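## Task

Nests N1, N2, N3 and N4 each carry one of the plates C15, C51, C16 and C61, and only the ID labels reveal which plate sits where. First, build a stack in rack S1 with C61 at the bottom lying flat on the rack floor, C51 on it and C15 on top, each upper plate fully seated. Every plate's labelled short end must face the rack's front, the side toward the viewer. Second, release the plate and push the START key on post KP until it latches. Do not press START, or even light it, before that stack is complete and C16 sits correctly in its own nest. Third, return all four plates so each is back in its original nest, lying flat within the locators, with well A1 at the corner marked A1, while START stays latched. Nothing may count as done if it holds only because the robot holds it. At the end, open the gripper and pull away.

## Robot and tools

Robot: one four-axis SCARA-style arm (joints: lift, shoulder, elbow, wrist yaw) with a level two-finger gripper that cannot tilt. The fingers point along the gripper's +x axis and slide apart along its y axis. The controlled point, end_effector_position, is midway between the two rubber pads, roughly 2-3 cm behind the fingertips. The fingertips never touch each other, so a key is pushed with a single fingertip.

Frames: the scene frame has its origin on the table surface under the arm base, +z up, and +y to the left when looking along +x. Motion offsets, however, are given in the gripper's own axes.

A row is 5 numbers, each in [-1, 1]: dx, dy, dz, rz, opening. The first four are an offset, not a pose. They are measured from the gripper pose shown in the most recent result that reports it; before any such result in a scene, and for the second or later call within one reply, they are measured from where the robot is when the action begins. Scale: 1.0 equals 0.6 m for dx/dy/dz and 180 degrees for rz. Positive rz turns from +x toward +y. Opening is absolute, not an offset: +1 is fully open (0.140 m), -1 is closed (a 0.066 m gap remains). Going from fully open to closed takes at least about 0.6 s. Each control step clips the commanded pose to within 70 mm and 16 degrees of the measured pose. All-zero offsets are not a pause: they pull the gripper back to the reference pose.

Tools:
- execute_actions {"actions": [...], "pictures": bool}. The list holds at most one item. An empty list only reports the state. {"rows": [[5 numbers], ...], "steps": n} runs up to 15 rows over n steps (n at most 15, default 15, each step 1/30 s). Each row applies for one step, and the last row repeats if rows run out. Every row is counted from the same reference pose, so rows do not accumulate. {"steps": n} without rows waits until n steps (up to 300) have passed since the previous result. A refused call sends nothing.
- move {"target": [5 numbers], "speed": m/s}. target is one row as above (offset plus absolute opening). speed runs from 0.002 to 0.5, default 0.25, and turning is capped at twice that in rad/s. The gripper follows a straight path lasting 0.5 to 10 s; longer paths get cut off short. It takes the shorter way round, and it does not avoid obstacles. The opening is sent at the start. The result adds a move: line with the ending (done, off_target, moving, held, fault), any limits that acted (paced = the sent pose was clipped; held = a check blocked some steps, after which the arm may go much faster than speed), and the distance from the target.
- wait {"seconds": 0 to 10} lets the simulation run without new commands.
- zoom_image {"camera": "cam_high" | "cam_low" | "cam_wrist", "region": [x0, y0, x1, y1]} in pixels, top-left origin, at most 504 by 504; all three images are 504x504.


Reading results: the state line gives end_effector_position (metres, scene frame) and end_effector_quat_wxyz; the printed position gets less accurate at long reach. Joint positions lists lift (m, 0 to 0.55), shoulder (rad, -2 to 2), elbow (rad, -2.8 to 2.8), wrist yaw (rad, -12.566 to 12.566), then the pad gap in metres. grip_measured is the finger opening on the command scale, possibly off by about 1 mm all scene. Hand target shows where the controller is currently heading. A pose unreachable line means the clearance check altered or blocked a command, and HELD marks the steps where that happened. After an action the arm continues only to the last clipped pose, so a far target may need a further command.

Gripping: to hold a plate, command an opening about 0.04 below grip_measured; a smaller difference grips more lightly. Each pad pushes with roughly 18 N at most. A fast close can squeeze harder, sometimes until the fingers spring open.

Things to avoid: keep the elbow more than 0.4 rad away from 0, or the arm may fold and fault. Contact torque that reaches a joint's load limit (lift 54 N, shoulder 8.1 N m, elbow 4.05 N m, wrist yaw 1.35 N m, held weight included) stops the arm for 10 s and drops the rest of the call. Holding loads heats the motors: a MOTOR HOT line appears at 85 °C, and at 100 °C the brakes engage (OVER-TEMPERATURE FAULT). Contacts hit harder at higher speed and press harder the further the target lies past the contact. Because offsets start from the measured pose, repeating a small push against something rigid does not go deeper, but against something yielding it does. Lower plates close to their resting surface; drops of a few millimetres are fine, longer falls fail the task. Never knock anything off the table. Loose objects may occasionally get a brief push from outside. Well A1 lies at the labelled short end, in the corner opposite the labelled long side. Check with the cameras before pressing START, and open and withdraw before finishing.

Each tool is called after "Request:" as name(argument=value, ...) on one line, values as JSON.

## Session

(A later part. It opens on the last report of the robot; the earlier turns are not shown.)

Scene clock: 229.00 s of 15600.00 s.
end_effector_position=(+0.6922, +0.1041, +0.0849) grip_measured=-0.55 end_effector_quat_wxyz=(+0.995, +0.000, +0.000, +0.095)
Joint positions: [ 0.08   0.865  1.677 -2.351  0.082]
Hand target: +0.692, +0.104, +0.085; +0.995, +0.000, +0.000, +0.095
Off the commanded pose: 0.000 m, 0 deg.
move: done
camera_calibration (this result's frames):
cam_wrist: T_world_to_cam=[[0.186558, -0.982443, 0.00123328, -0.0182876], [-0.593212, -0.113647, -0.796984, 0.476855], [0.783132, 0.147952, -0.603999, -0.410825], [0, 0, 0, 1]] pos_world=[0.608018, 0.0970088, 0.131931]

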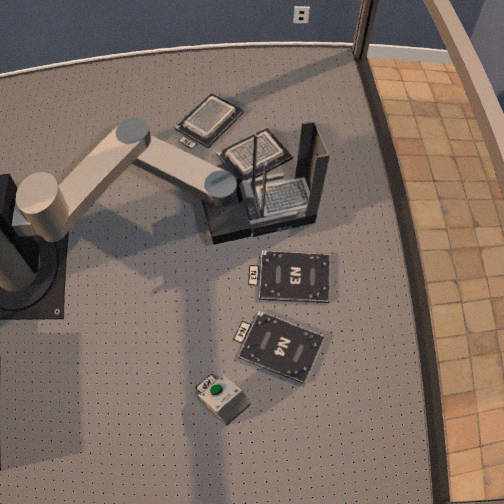

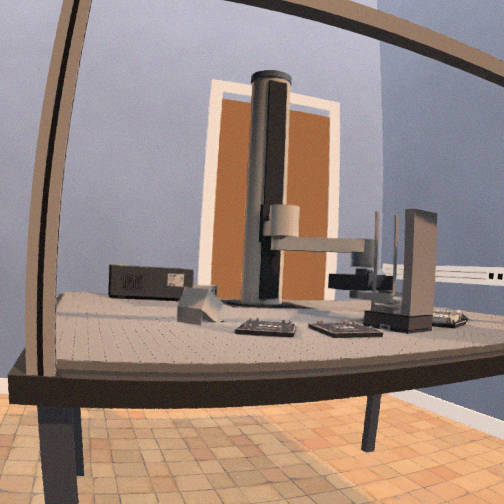

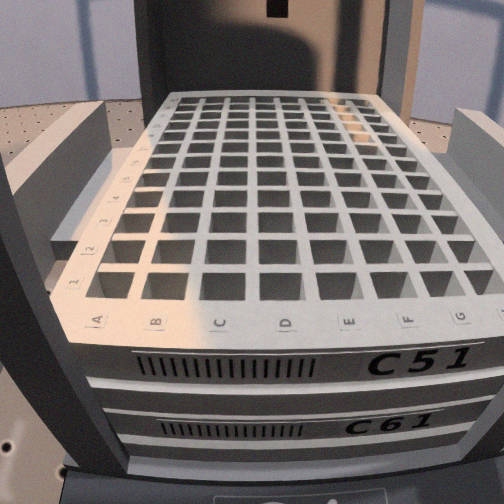

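Request:
move(target=[-0.0001,-0.0003,-0.0088,0,-0.60], speed=0.015)

Request:
zoom_image(camera="cam_wrist", region=[110,130,430,420])

Request:
execute_actions(actions=[{"rows":[[0,0,0,0,-0.57],[0,0,0,0,-0.55],[0,0,0,0,-0.53],[0,0,0,0,-0.5],[0,0,0,0,0.1]],"steps":14}])

Request:
zoom_image(camera="cam_wrist", region=[110,130,430,420])

Request:
move(target=[-0.2,0,0,0,0.1], speed=0.3)

Request:
move(target=[-0.01057,0.2398,0,0.099,0.1], speed=0.5)

Request:
move(target=[0.1833,0,-0.0768,0,0.1], speed=0.3)

Request:
zoom_image(camera="cam_wrist", region=[110,130,430,420])

Request:
zoom_image(camera="cam_wrist", region=[100,80,300,280])

Scene clock: 254.13 s of 15600.00 s.
end_effector_position=(+0.6922, +0.1040, +0.0796) grip_measured=-0.55 end_effector_quat_wxyz=(+0.995, +0.000, +0.000, +0.095)
Joint positions: [ 0.075  0.865  1.677 -2.351  0.082]
Hand target: +0.692, +0.104, +0.080; +0.995, +0.000, +0.000, +0.095
Off the commanded pose: 0.000 m, 0 deg.
After step 90, 21.43 s passed at rest.
move: done
camera_calibration (this result's frames):
cam_wrist: T_world_to_cam=[[0.186494, -0.982455, 0.00123328, -0.0183004], [-0.59322, -0.113608, -0.796984, 0.472607], [0.783141, 0.147901, -0.603999, -0.413997], [0, 0, 0, 1]] pos_world=[0.607991, 0.0969434, 0.126629]

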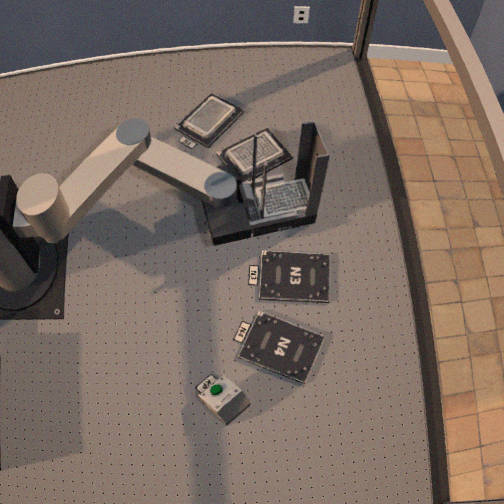

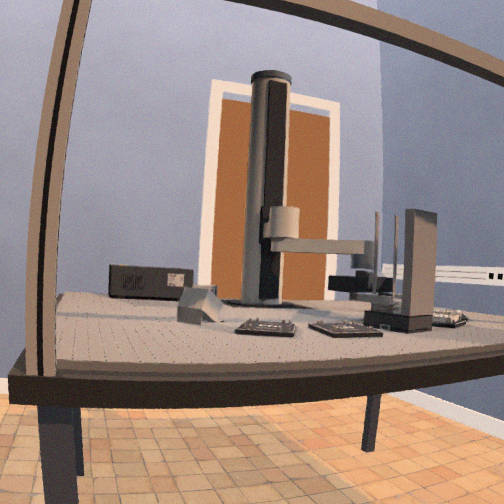

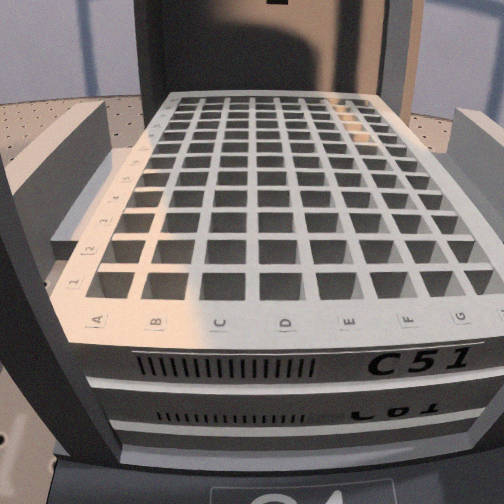

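Region (110, 130, 430, 420) of cam_wrist's 504x504 image, scaled by 1.575, with more detail than that image has; it fills the top 457 rows of this view, and the rest is white.

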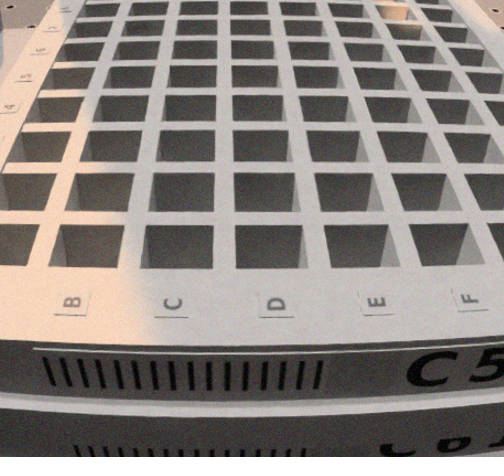

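Scene clock: 254.60 s of 15600.00 s.
end_effector_position=(+0.6922, +0.1041, +0.0796) grip_measured=+0.10 end_effector_quat_wxyz=(+0.995, +0.000, +0.000, +0.095)
Joint positions: [ 0.075  0.865  1.677 -2.351  0.107]
Hand target: +0.692, +0.104, +0.080; +0.995, +0.000, +0.000, +0.095
Off the commanded pose: 0.000 m, 0 deg.
Steps of this call (steps 1 to 14: all 14 steps of this action). Readings (end_effector_position):
1: (+0.6922, +0.1040, +0.0796)
2: (+0.6922, +0.1041, +0.0796)
4: (+0.6922, +0.1041, +0.0796)
8: (+0.6922, +0.1041, +0.0796)
14: the state above
camera_calibration (this result's frames):
cam_wrist: T_world_to_cam=[[0.186519, -0.982451, 0.00123328, -0.0183043], [-0.593217, -0.113623, -0.796984, 0.472607], [0.783138, 0.147921, -0.603999, -0.413997], [0, 0, 0, 1]] pos_world=[0.607989, 0.0969549, 0.126629]

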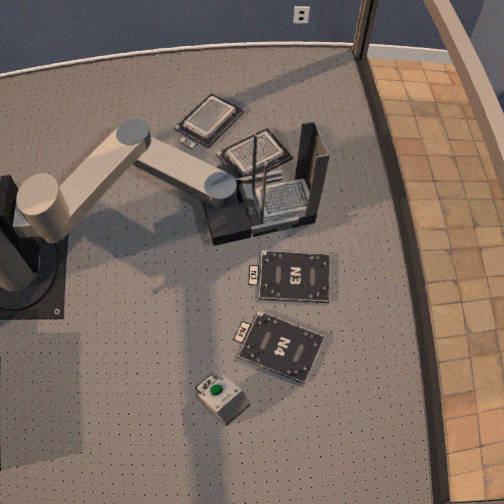

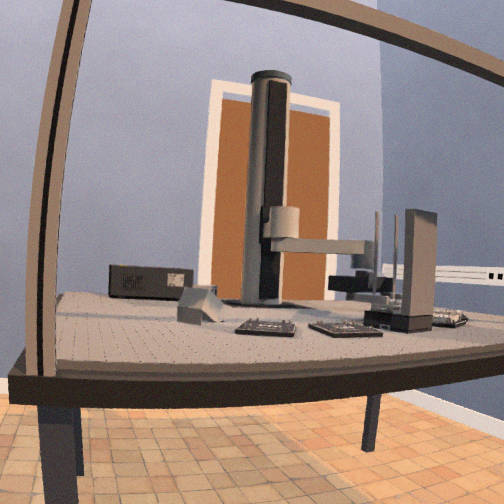

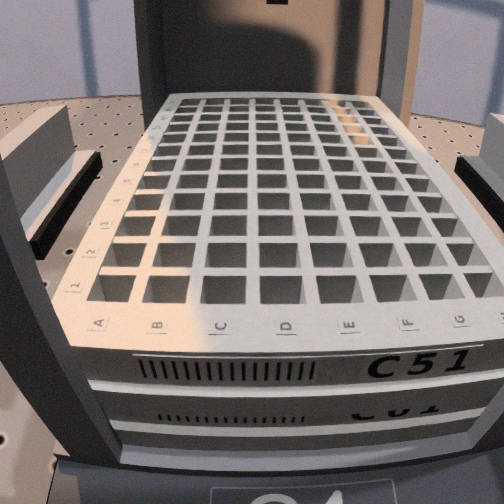

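Region (110, 130, 430, 420) of cam_wrist's 504x504 image, scaled by 1.575, with more detail than that image has; it fills the top 457 rows of this view, and the rest is white.

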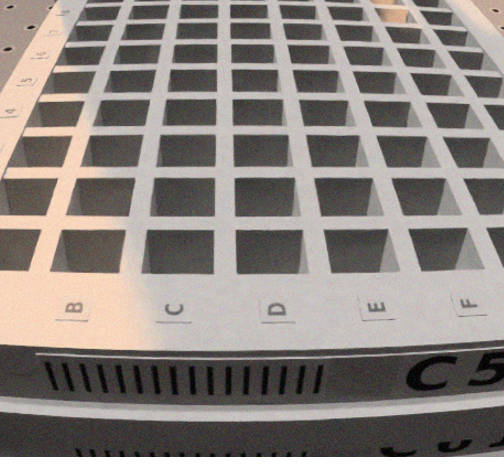

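Scene clock: 255.67 s of 15600.00 s.
end_effector_position=(+0.5743, +0.0813, +0.0796) grip_measured=+0.10 end_effector_quat_wxyz=(+0.995, +0.000, +0.000, +0.095)
Joint positions: [ 0.075  1.113  1.071 -1.994  0.107]
Hand target: +0.574, +0.081, +0.080; +0.995, +0.000, +0.000, +0.095
Off the commanded pose: 0.000 m, 0 deg.
move: done
camera_calibration (this result's frames):
cam_wrist: T_world_to_cam=[[0.186089, -0.982532, 0.00123328, -0.0183991], [-0.593266, -0.113364, -0.796984, 0.400108], [0.783202, 0.147578, -0.603999, -0.318358], [0, 0, 0, 1]] pos_world=[0.490133, 0.0742626, 0.126615]

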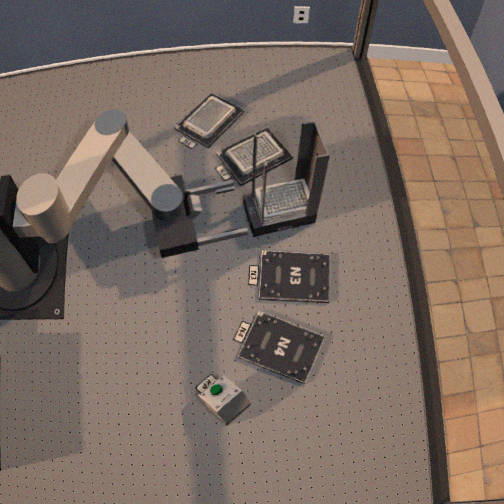

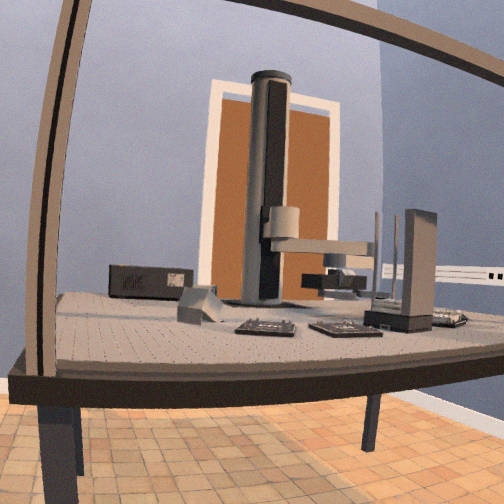

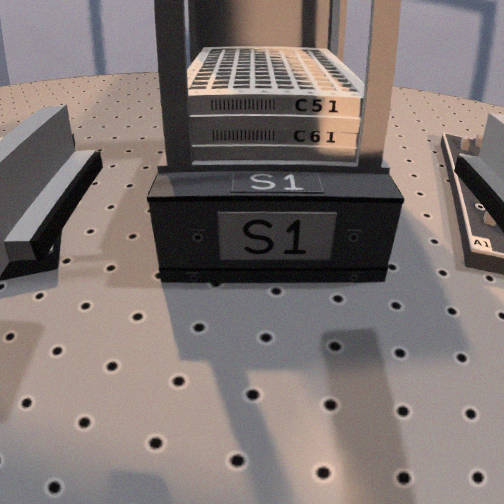

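Scene clock: 256.47 s of 15600.00 s.
end_effector_position=(+0.5409, +0.2217, +0.0796) grip_measured=+0.10 end_effector_quat_wxyz=(+0.969, +0.000, +0.000, +0.248)
Joint positions: [ 0.075  1.438  1.165 -2.1    0.107]
Hand target: +0.541, +0.221, +0.080; +0.969, +0.000, +0.000, +0.248
Off the commanded pose: 0.000 m, 0 deg.
move: done
camera_calibration (this result's frames):
cam_wrist: T_world_to_cam=[[0.478621, -0.878021, 0.00123328, -0.0556815], [-0.529854, -0.28995, -0.796984, 0.400999], [0.700126, 0.3808, -0.603999, -0.319601], [0, 0, 0, 1]] pos_world=[0.462882, 0.189084, 0.12662]

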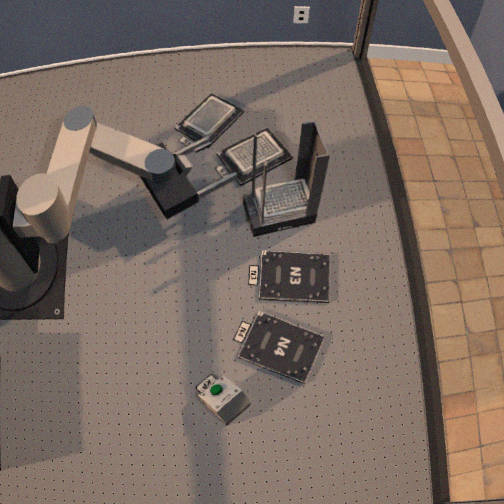

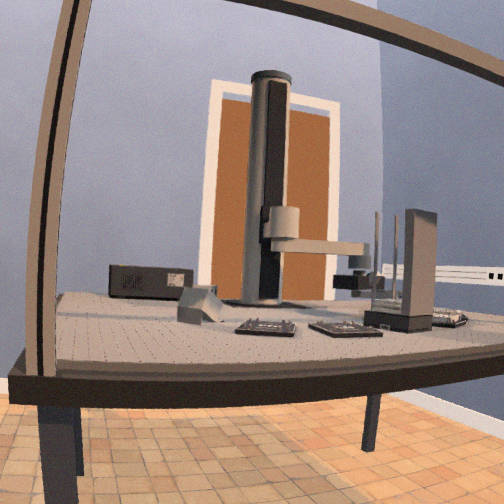

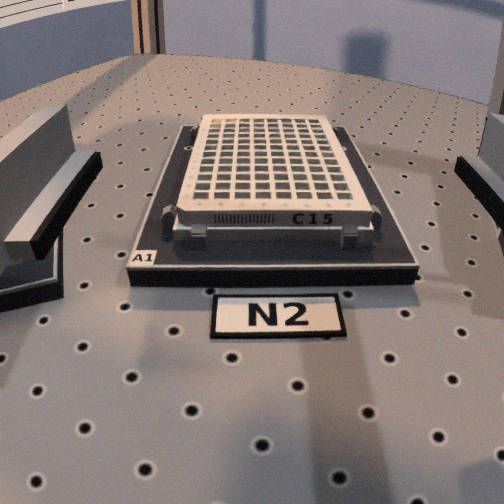

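Scene clock: 257.30 s of 15600.00 s.
end_effector_position=(+0.6373, +0.2746, +0.0335) grip_measured=+0.10 end_effector_quat_wxyz=(+0.969, +0.000, +0.000, +0.249)
Joint positions: [ 0.028  1.185  1.737 -2.419  0.107]
Hand target: +0.637, +0.275, +0.034; +0.969, +0.000, +0.000, +0.248
Off the commanded pose: 0.000 m, 0 deg.
move: done
camera_calibration (this result's frames):
cam_wrist: T_world_to_cam=[[0.479009, -0.877809, 0.00123328, -0.0556153], [-0.529726, -0.290184, -0.796984, 0.430658], [0.699958, 0.381109, -0.603999, -0.435103], [0, 0, 0, 1]] pos_world=[0.559325, 0.241973, 0.0804943]

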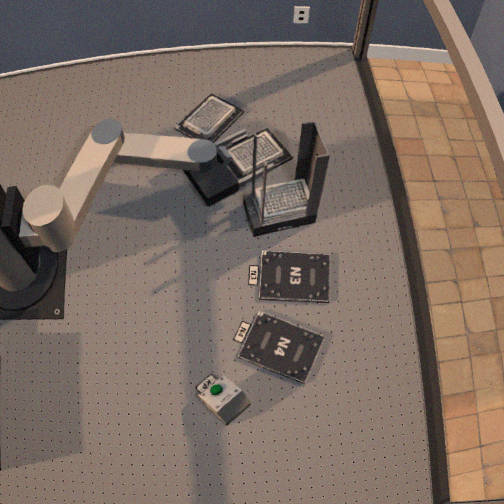

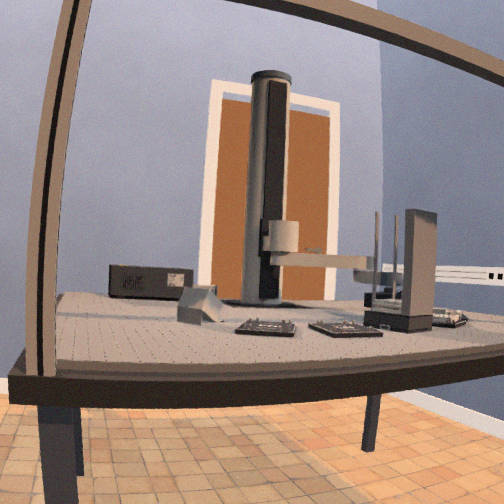

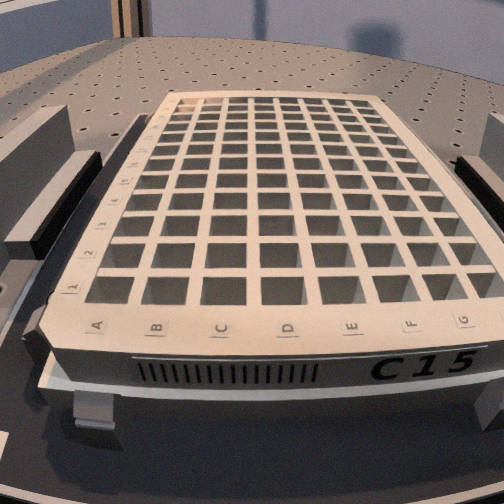

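Region (110, 130, 430, 420) of cam_wrist's 504x504 image, scaled by 1.575, with more detail than that image has; it fills the top 457 rows of this view, and the rest is white.

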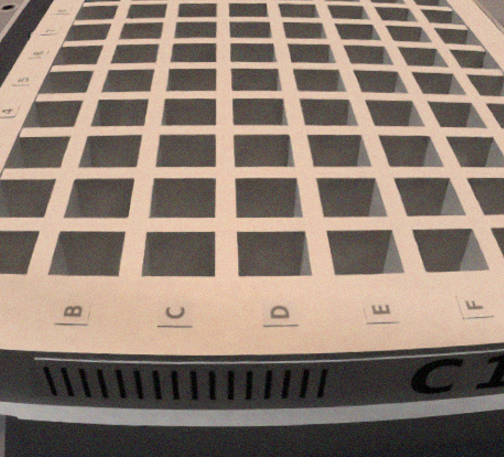

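Region (100, 80, 300, 280) of cam_wrist's 504x504 image, scaled by 2.520, with more detail than that image has.

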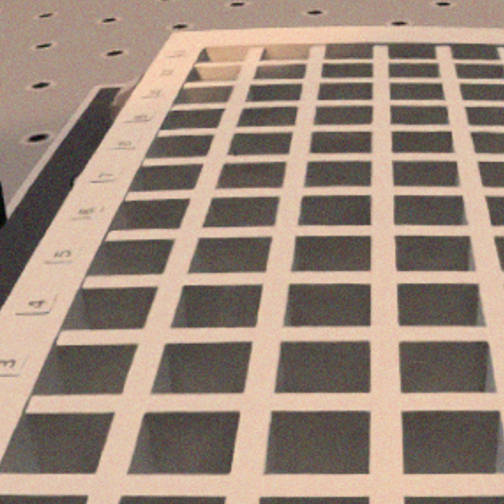

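Request:
execute_actions(actions=[{"rows":[[-0.0018,0,0,0.0015,-0.48]],"steps":10}], pictures=false)

Request:
execute_actions(actions=[{"rows":[[0,0,0,0,-0.50],[0,0,0,0,-0.515],[0,0,0,0,-0.53],[0,0,0,0,-0.54],[0,0,0,0,-0.55],[0,0,0,0,-0.56],[0,0,0,0,-0.57],[0,0,0,0,-0.58],[0,0,0,0,-0.59],[0,0,0,0,-0.60]],"steps":12}], pictures=false)

Request:
move(target=[0,0,0.4858,0,-0.60], speed=0.4)

Request:
move(target=[-0.05606,-0.29283,0,-0.10067,-0.60], speed=0.4)

Request:
move(target=[0,0,-0.3783,0,-0.60], speed=0.3)

Request:
zoom_image(camera="cam_wrist", region=[110,130,430,420])

Request:
zoom_image(camera="cam_high", region=[180,355,270,445])

Scene clock: 269.97 s of 15600.00 s.
end_effector_position=(+0.6364, +0.2739, +0.0335) grip_measured=-0.48 end_effector_quat_wxyz=(+0.968, +0.000, +0.000, +0.251)
Joint positions: [ 0.028  1.186  1.73  -2.41   0.085]
Hand target: +0.636, +0.274, +0.033; +0.968, +0.000, +0.000, +0.251
Off the commanded pose: 0.000 m, 0 deg.
Steps of this call (steps 1 to 90: nothing new was sent; then 9.33 s passed at rest; steps 91 to 100: all 10 steps of this action). Readings (end_effector_position):
91: (+0.6371, +0.2745, +0.0335)
92: (+0.6364, +0.2740, +0.0335)
94: (+0.6364, +0.2739, +0.0335)
98: (+0.6364, +0.2739, +0.0335)
100: the state above

Scene clock: 270.37 s of 15600.00 s.
end_effector_position=(+0.6364, +0.2739, +0.0335) grip_measured=-0.55 end_effector_quat_wxyz=(+0.968, +0.000, +0.000, +0.251)
Joint positions: [ 0.028  1.186  1.73  -2.41   0.082]
Hand target: +0.636, +0.274, +0.033; +0.968, +0.000, +0.000, +0.251
Off the commanded pose: 0.000 m, 0 deg.
Steps of this call (steps 1 to 12: all 12 steps of this action). Readings (end_effector_position):
1: (+0.6364, +0.2739, +0.0335)
2: (+0.6364, +0.2739, +0.0335)
4: (+0.6364, +0.2739, +0.0335)
8: (+0.6364, +0.2739, +0.0335)
12: the state above

Scene clock: 271.87 s of 15600.00 s.
end_effector_position=(+0.6364, +0.2739, +0.3250) grip_measured=-0.55 end_effector_quat_wxyz=(+0.968, +0.000, +0.000, +0.251)
Joint positions: [ 0.32   1.186  1.73  -2.41   0.082]
Hand target: +0.636, +0.274, +0.325; +0.968, +0.000, +0.000, +0.251
Off the commanded pose: 0.000 m, 0 deg.
move: done
camera_calibration (this result's frames):
cam_wrist: T_world_to_cam=[[0.482675, -0.875799, 0.00123328, -0.0590059], [-0.528508, -0.292396, -0.796984, 0.662168], [0.698358, 0.384032, -0.603999, -0.257948], [0, 0, 0, 1]] pos_world=[0.558582, 0.240999, 0.37201]

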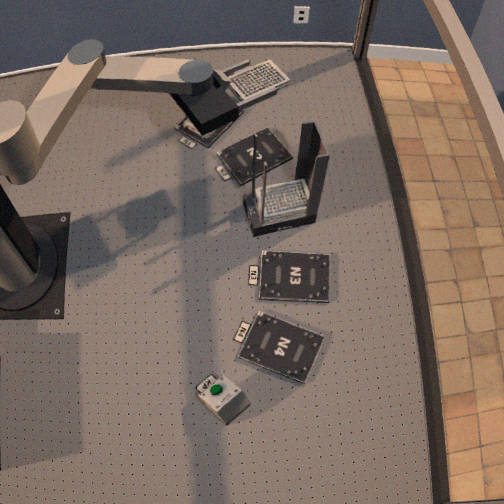

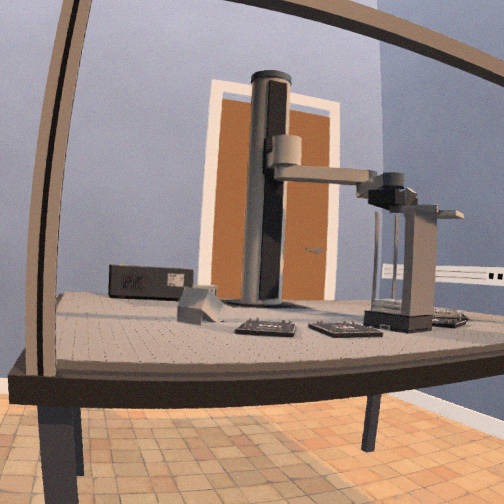

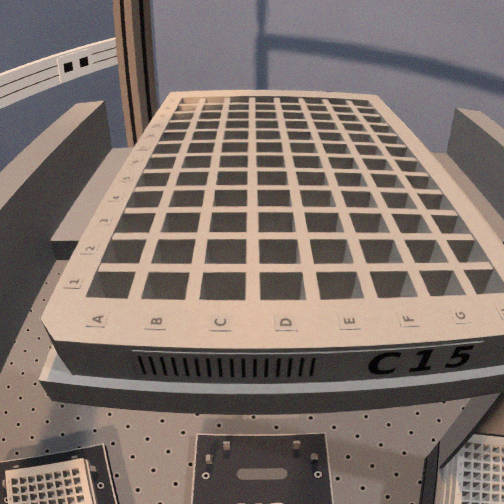

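Scene clock: 272.77 s of 15600.00 s.
end_effector_position=(+0.6922, +0.1038, +0.3250) grip_measured=-0.55 end_effector_quat_wxyz=(+0.995, +0.000, +0.000, +0.095)
Joint positions: [ 0.32   0.864  1.677 -2.351  0.082]
Hand target: +0.692, +0.104, +0.325; +0.995, +0.000, +0.000, +0.095
Off the commanded pose: 0.000 m, 0 deg.
move: done
camera_calibration (this result's frames):
cam_wrist: T_world_to_cam=[[0.186103, -0.98253, 0.00123328, -0.0185992], [-0.593265, -0.113372, -0.796984, 0.668167], [0.7832, 0.147589, -0.603999, -0.265785], [0, 0, 0, 1]] pos_world=[0.608024, 0.0967039, 0.372007]

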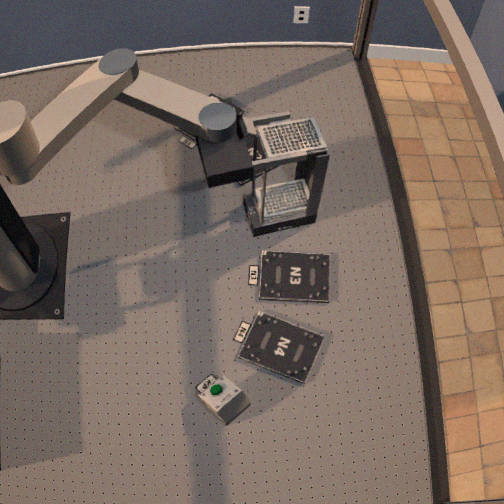

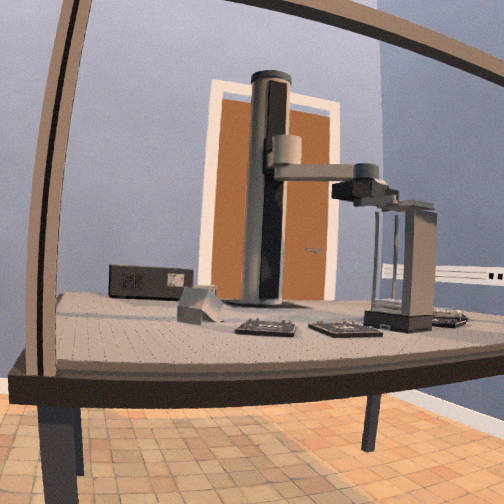

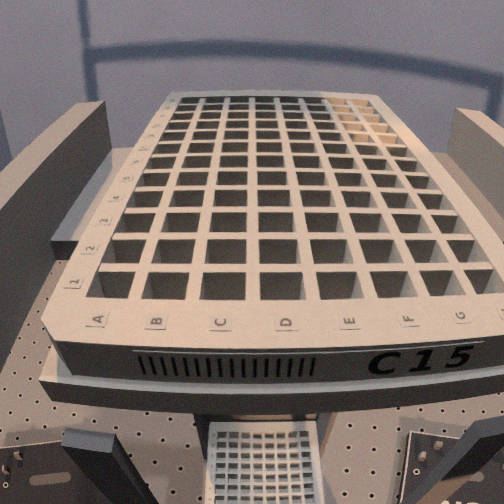

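Scene clock: 274.00 s of 15600.00 s.
end_effector_position=(+0.6922, +0.1038, +0.0980) grip_measured=-0.55 end_effector_quat_wxyz=(+0.995, +0.000, +0.000, +0.095)
Joint positions: [ 0.093  0.864  1.677 -2.351  0.082]
Hand target: +0.692, +0.104, +0.098; +0.995, +0.000, +0.000, +0.095
Off the commanded pose: 0.000 m, 0 deg.
move: done
camera_calibration (this result's frames):
cam_wrist: T_world_to_cam=[[0.186057, -0.982538, 0.00123328, -0.0183045], [-0.59327, -0.113344, -0.796984, 0.487219], [0.783207, 0.147553, -0.603999, -0.402913], [0, 0, 0, 1]] pos_world=[0.608022, 0.0966894, 0.14497]

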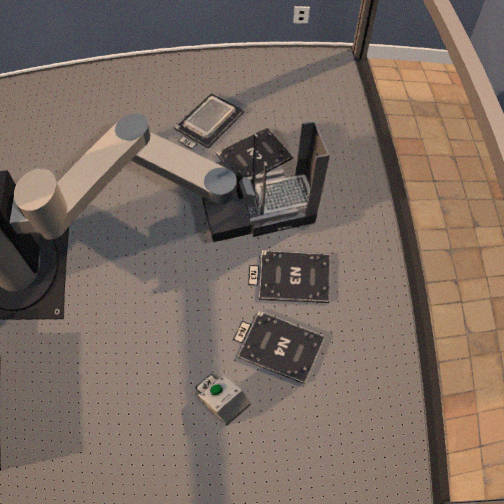

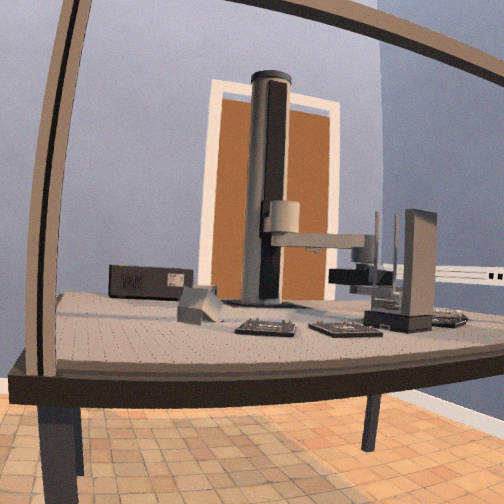

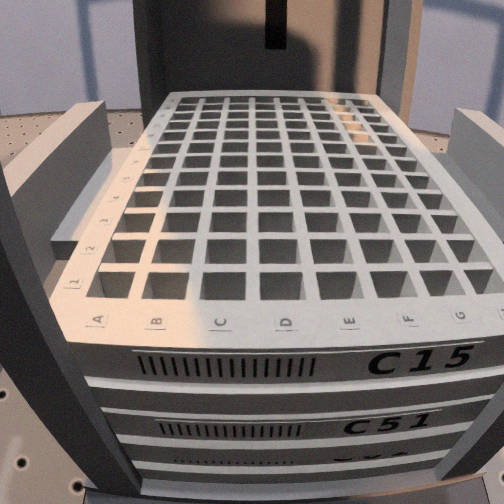

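Region (110, 130, 430, 420) of cam_wrist's 504x504 image, scaled by 1.575, with more detail than that image has; it fills the top 457 rows of this view, and the rest is white.

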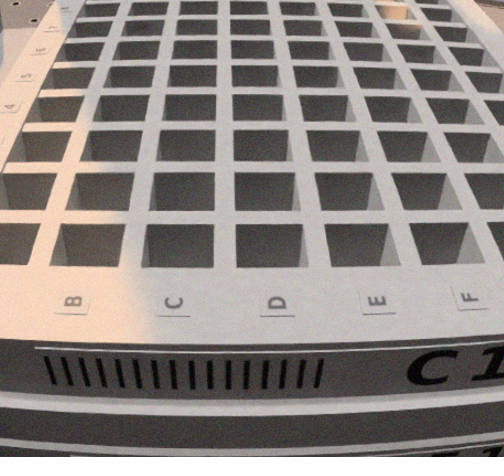

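Region (180, 355, 270, 445) of cam_high's 504x504 image, scaled by 5.600, with more detail than that image has.

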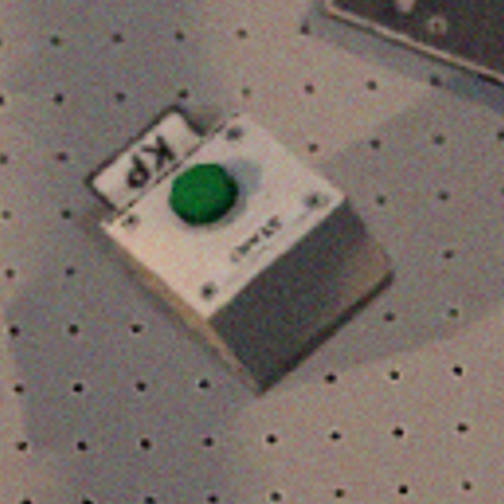

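Request:
move(target=[-0.0002,0.0005,-0.0092,0.0001,-0.60], speed=0.015)

Request:
execute_actions(actions=[{"rows":[[0,0,0,0,-0.57],[0,0,0,0,-0.55],[0,0,0,0,-0.53],[0,0,0,0,-0.5],[0,0,0,0,0.1]],"steps":14}])

Request:
zoom_image(camera="cam_wrist", region=[110,130,430,420])

Request:
move(target=[-0.2,0,0,0,0.1], speed=0.4)

Request:
zoom_image(camera="cam_wrist", region=[150,30,410,230])

Request:
move(target=[-0.3118,-0.6630,0.0625,-0.3511,-1], speed=0.5)

Request:
zoom_image(camera="cam_wrist", region=[50,150,300,400])

Request:
zoom_image(camera="cam_high", region=[165,80,335,250])

Request:
zoom_image(camera="cam_low", region=[350,270,480,345])

Scene clock: 292.73 s of 15600.00 s.
end_effector_position=(+0.6921, +0.1039, +0.0924) grip_measured=-0.55 end_effector_quat_wxyz=(+0.995, +0.000, +0.000, +0.095)
Joint positions: [ 0.087  0.865  1.676 -2.351  0.082]
Hand target: +0.692, +0.104, +0.092; +0.995, +0.000, +0.000, +0.095
Off the commanded pose: 0.000 m, 0 deg.
After step 90, 15.03 s passed at rest.
move: done
camera_calibration (this result's frames):
cam_wrist: T_world_to_cam=[[0.186199, -0.982511, 0.00123328, -0.018203], [-0.593254, -0.11343, -0.796984, 0.48274], [0.783186, 0.147666, -0.603999, -0.406181], [0, 0, 0, 1]] pos_world=[0.607892, 0.0968515, 0.139425]

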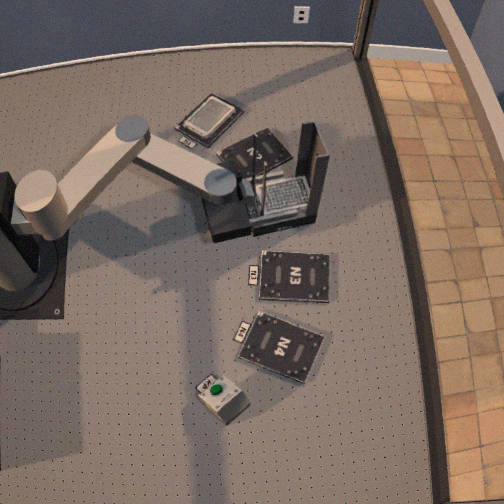

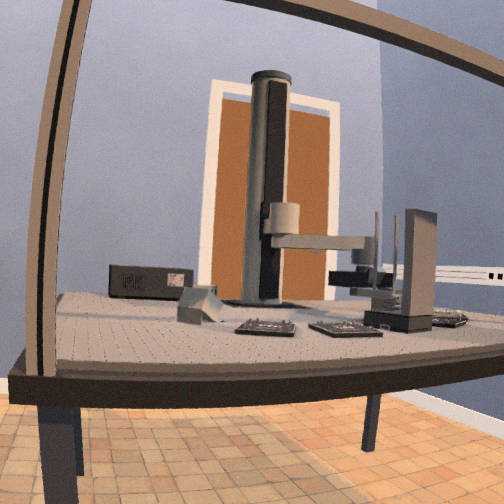

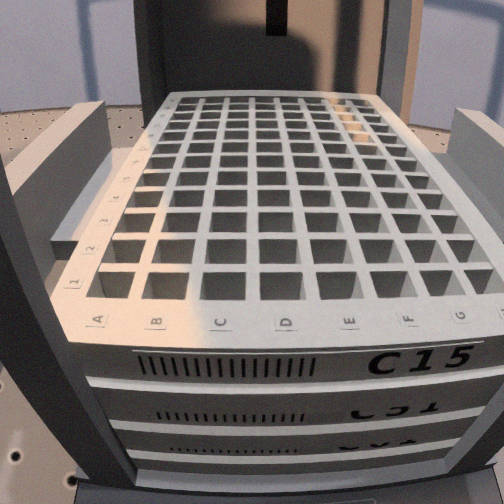

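Scene clock: 293.20 s of 15600.00 s.
end_effector_position=(+0.6921, +0.1039, +0.0924) grip_measured=+0.10 end_effector_quat_wxyz=(+0.995, +0.000, +0.000, +0.095)
Joint positions: [ 0.087  0.865  1.676 -2.351  0.107]
Hand target: +0.692, +0.104, +0.092; +0.995, +0.000, +0.000, +0.095
Off the commanded pose: 0.000 m, 0 deg.
Steps of this call (steps 1 to 14: all 14 steps of this action). Readings (end_effector_position):
1: (+0.6921, +0.1039, +0.0924)
2: (+0.6921, +0.1039, +0.0924)
4: (+0.6921, +0.1039, +0.0924)
8: (+0.6921, +0.1039, +0.0924)
14: the state above
camera_calibration (this result's frames):
cam_wrist: T_world_to_cam=[[0.186174, -0.982516, 0.00123328, -0.0181985], [-0.593257, -0.113415, -0.796984, 0.48274], [0.783189, 0.147646, -0.603999, -0.406182], [0, 0, 0, 1]] pos_world=[0.607894, 0.0968409, 0.139425]

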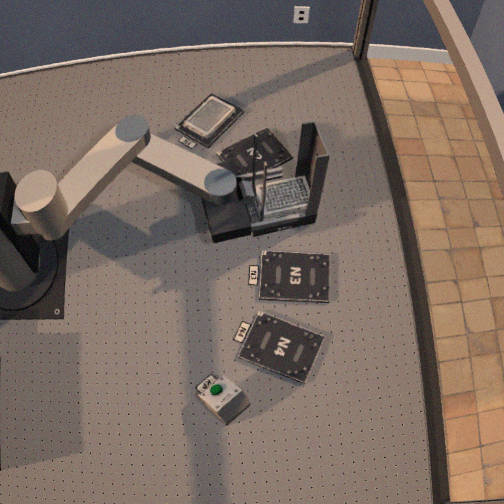

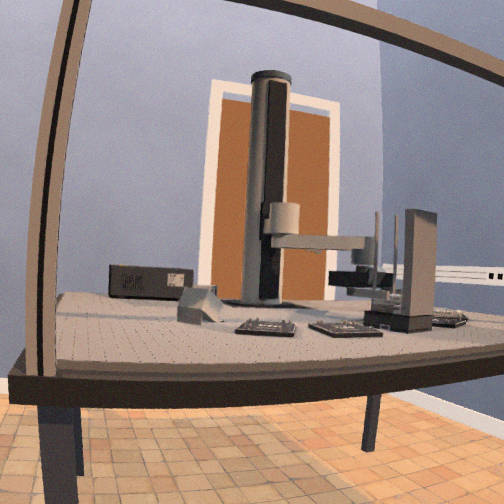

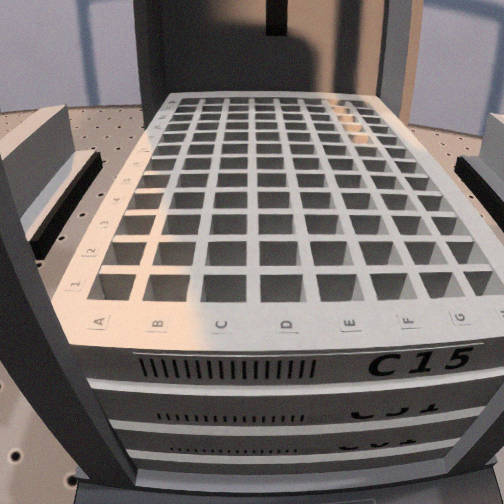

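Region (110, 130, 430, 420) of cam_wrist's 504x504 image, scaled by 1.575, with more detail than that image has; it fills the top 457 rows of this view, and the rest is white.

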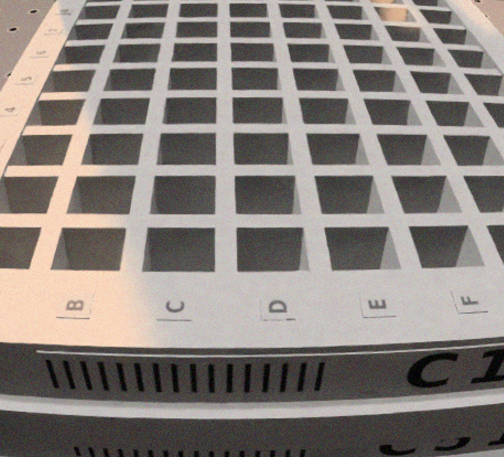

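Scene clock: 294.23 s of 15600.00 s.
end_effector_position=(+0.5742, +0.0812, +0.0924) grip_measured=+0.10 end_effector_quat_wxyz=(+0.995, +0.000, +0.000, +0.095)
Joint positions: [ 0.087  1.113  1.07  -1.993  0.107]
Hand target: +0.574, +0.081, +0.092; +0.995, +0.000, +0.000, +0.095
Off the commanded pose: 0.000 m, 0 deg.
move: done
camera_calibration (this result's frames):
cam_wrist: T_world_to_cam=[[0.185775, -0.982592, 0.00123328, -0.0182984], [-0.593303, -0.113174, -0.796984, 0.410241], [0.783249, 0.147328, -0.603999, -0.310541], [0, 0, 0, 1]] pos_world=[0.490028, 0.0742002, 0.139412]

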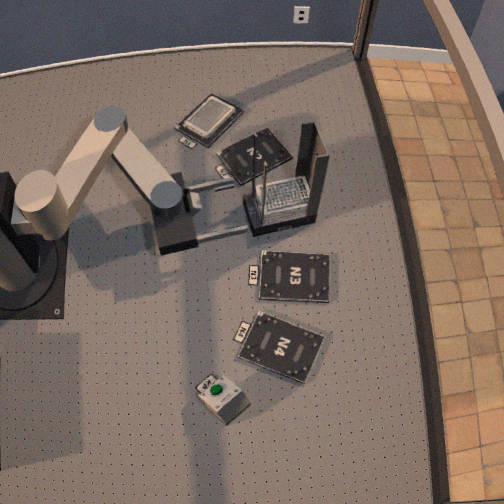

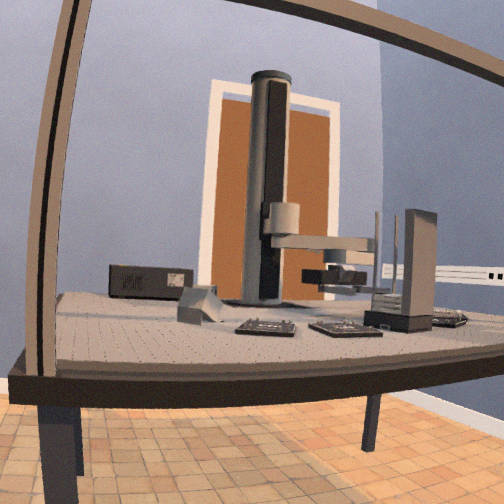

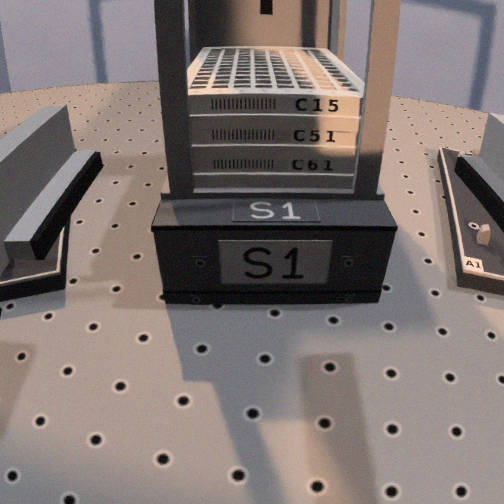

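Region (150, 30, 410, 230) of cam_wrist's 504x504 image, scaled by 1.938, with more detail than that image has; it fills the top 388 rows of this view, and the rest is white.

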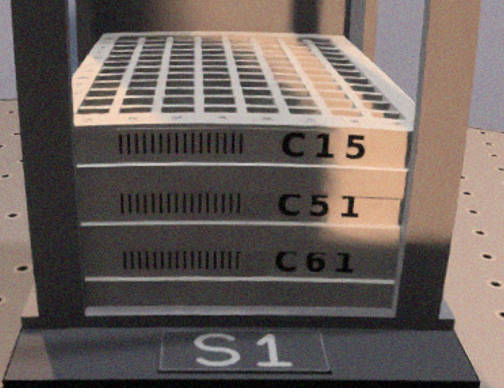

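Scene clock: 295.90 s of 15600.00 s.
end_effector_position=(+0.4655, -0.3448, +0.1299) grip_measured=-0.99 end_effector_quat_wxyz=(+0.898, +0.000, +0.000, -0.441)
Joint positions: [ 0.125 -0.022  1.274 -2.165  0.066]
Hand target: +0.465, -0.345, +0.130; +0.898, +0.000, +0.000, -0.441
Off the commanded pose: 0.000 m, 0 deg.
move: done
camera_calibration (this result's frames):
cam_wrist: T_world_to_cam=[[-0.793098, -0.609093, 0.00123328, 0.167656], [-0.368672, 0.478432, -0.796984, 0.426785], [0.484847, -0.632541, -0.603999, -0.269924], [0, 0, 0, 1]] pos_world=[0.421183, -0.272808, 0.1769]

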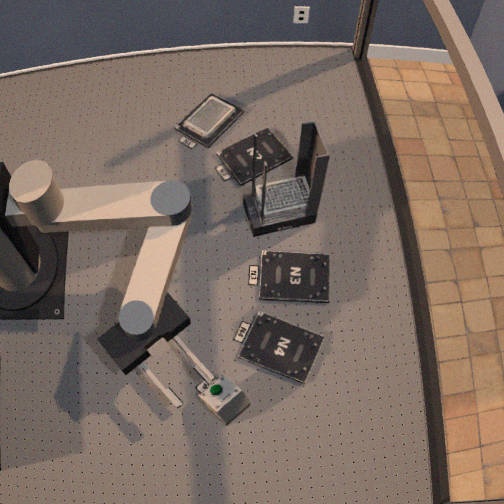

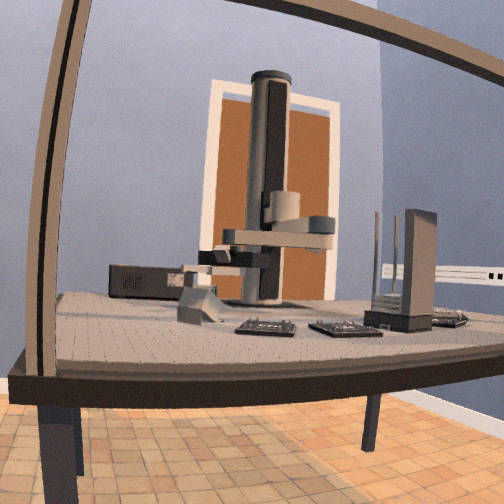

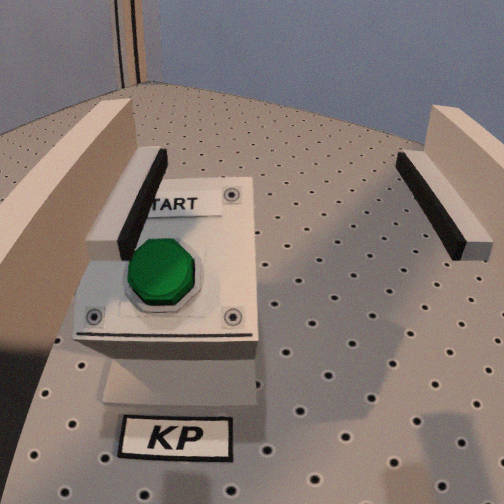

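Region (50, 150, 300, 400) of cam_wrist's 504x504 image, scaled by 2.016, with more detail than that image has.

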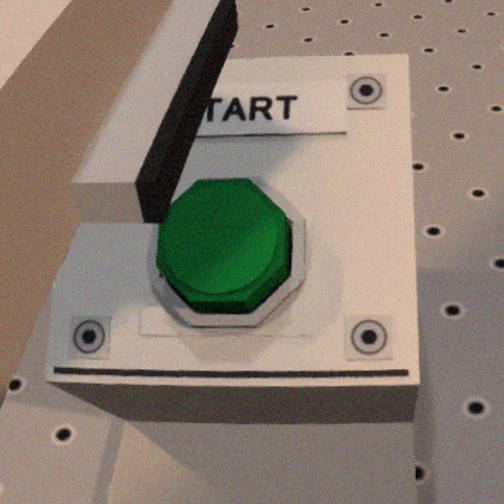

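Region (165, 80, 335, 250) of cam_high's 504x504 image, scaled by 2.965, with more detail than that image has.

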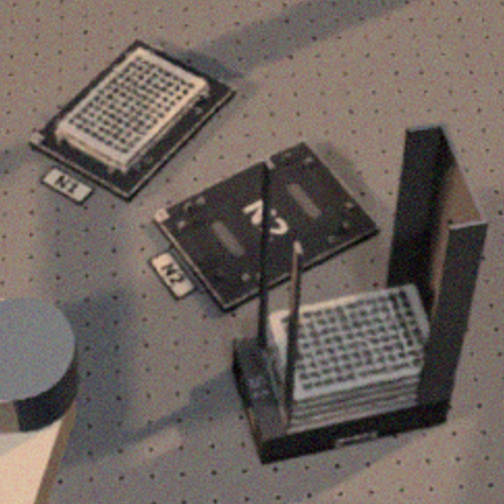

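Region (350, 270, 480, 345) of cam_low's 504x504 image, scaled by 3.877, with more detail than that image has; it fills the top 291 rows of this view, and the rest is white.

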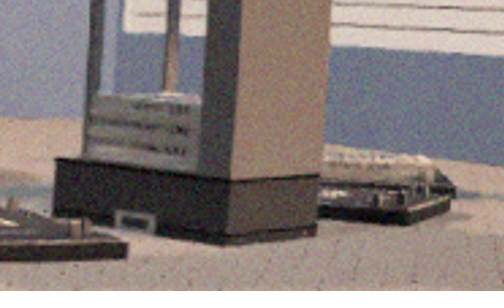

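Request:
execute_actions(actions=[])

Scene clock: 318.50 s of 15600.00 s.
end_effector_position=(+0.4655, -0.3448, +0.1299) grip_measured=-0.99 end_effector_quat_wxyz=(+0.898, +0.000, +0.000, -0.441)
Joint positions: [ 0.125 -0.022  1.274 -2.165  0.066]
Hand target: +0.465, -0.345, +0.130; +0.898, +0.000, +0.000, -0.441
Off the commanded pose: 0.000 m, 0 deg.
Steps of this call (steps 1 to 90: nothing new was sent; then 19.60 s passed at rest). Readings (end_effector_position):
1: (+0.4655, -0.3448, +0.1299)
2: (+0.4655, -0.3448, +0.1299)
4: (+0.4655, -0.3448, +0.1299)
8: (+0.4655, -0.3448, +0.1299)
90: the state above
camera_calibration (this result's frames):
cam_wrist: T_world_to_cam=[[-0.7931, -0.60909, 0.00123328, 0.167661], [-0.36867, 0.478434, -0.796984, 0.426782], [0.484845, -0.632543, -0.603999, -0.26992], [0, 0, 0, 1]] pos_world=[0.421183, -0.272802, 0.1769]

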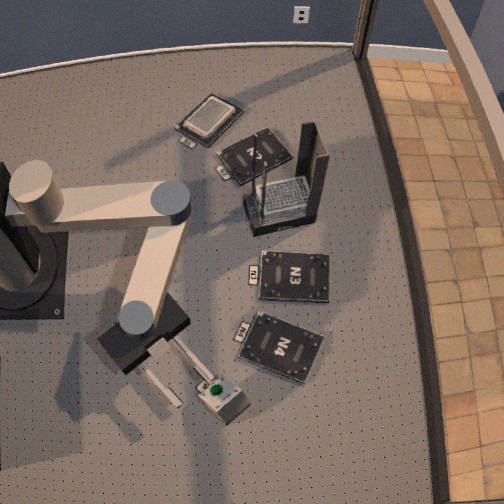

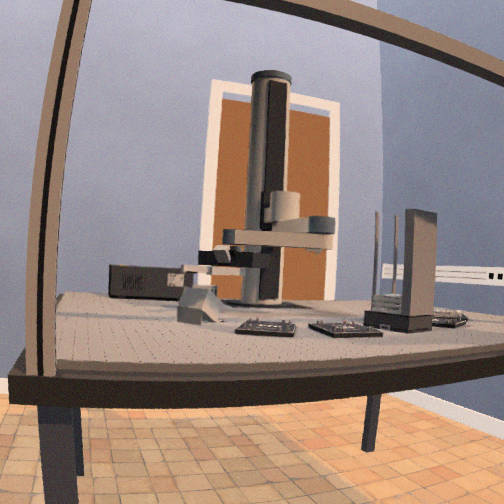

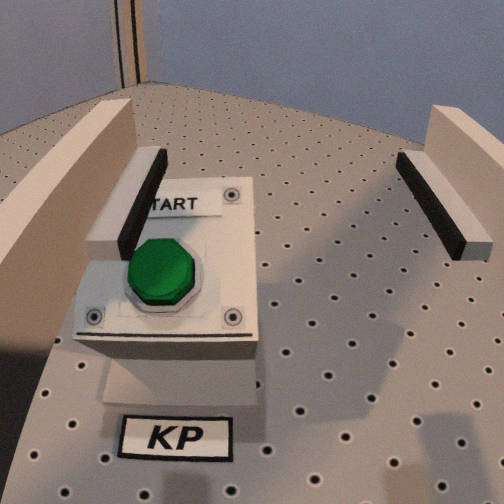

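Request:
zoom_image(camera="cam_high", region=[160, 80, 340, 250])

Request:
zoom_image(camera="cam_low", region=[350, 270, 480, 345])

Region (160, 80, 340, 250) of cam_high's 504x504 image, scaled by 2.800, with more detail than that image has.

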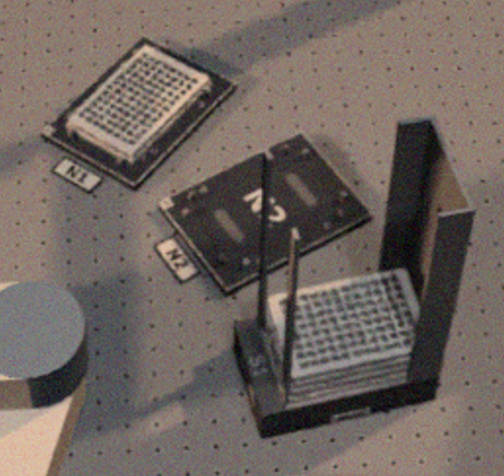

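Region (350, 270, 480, 345) of cam_low's 504x504 image, scaled by 3.877, with more detail than that image has; it fills the top 291 rows of this view, and the rest is white.

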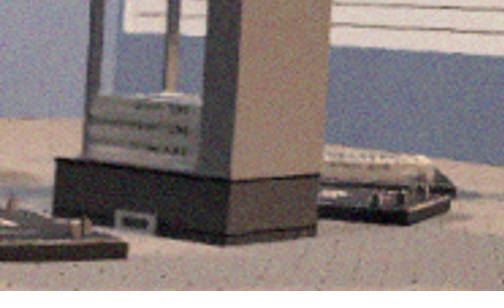

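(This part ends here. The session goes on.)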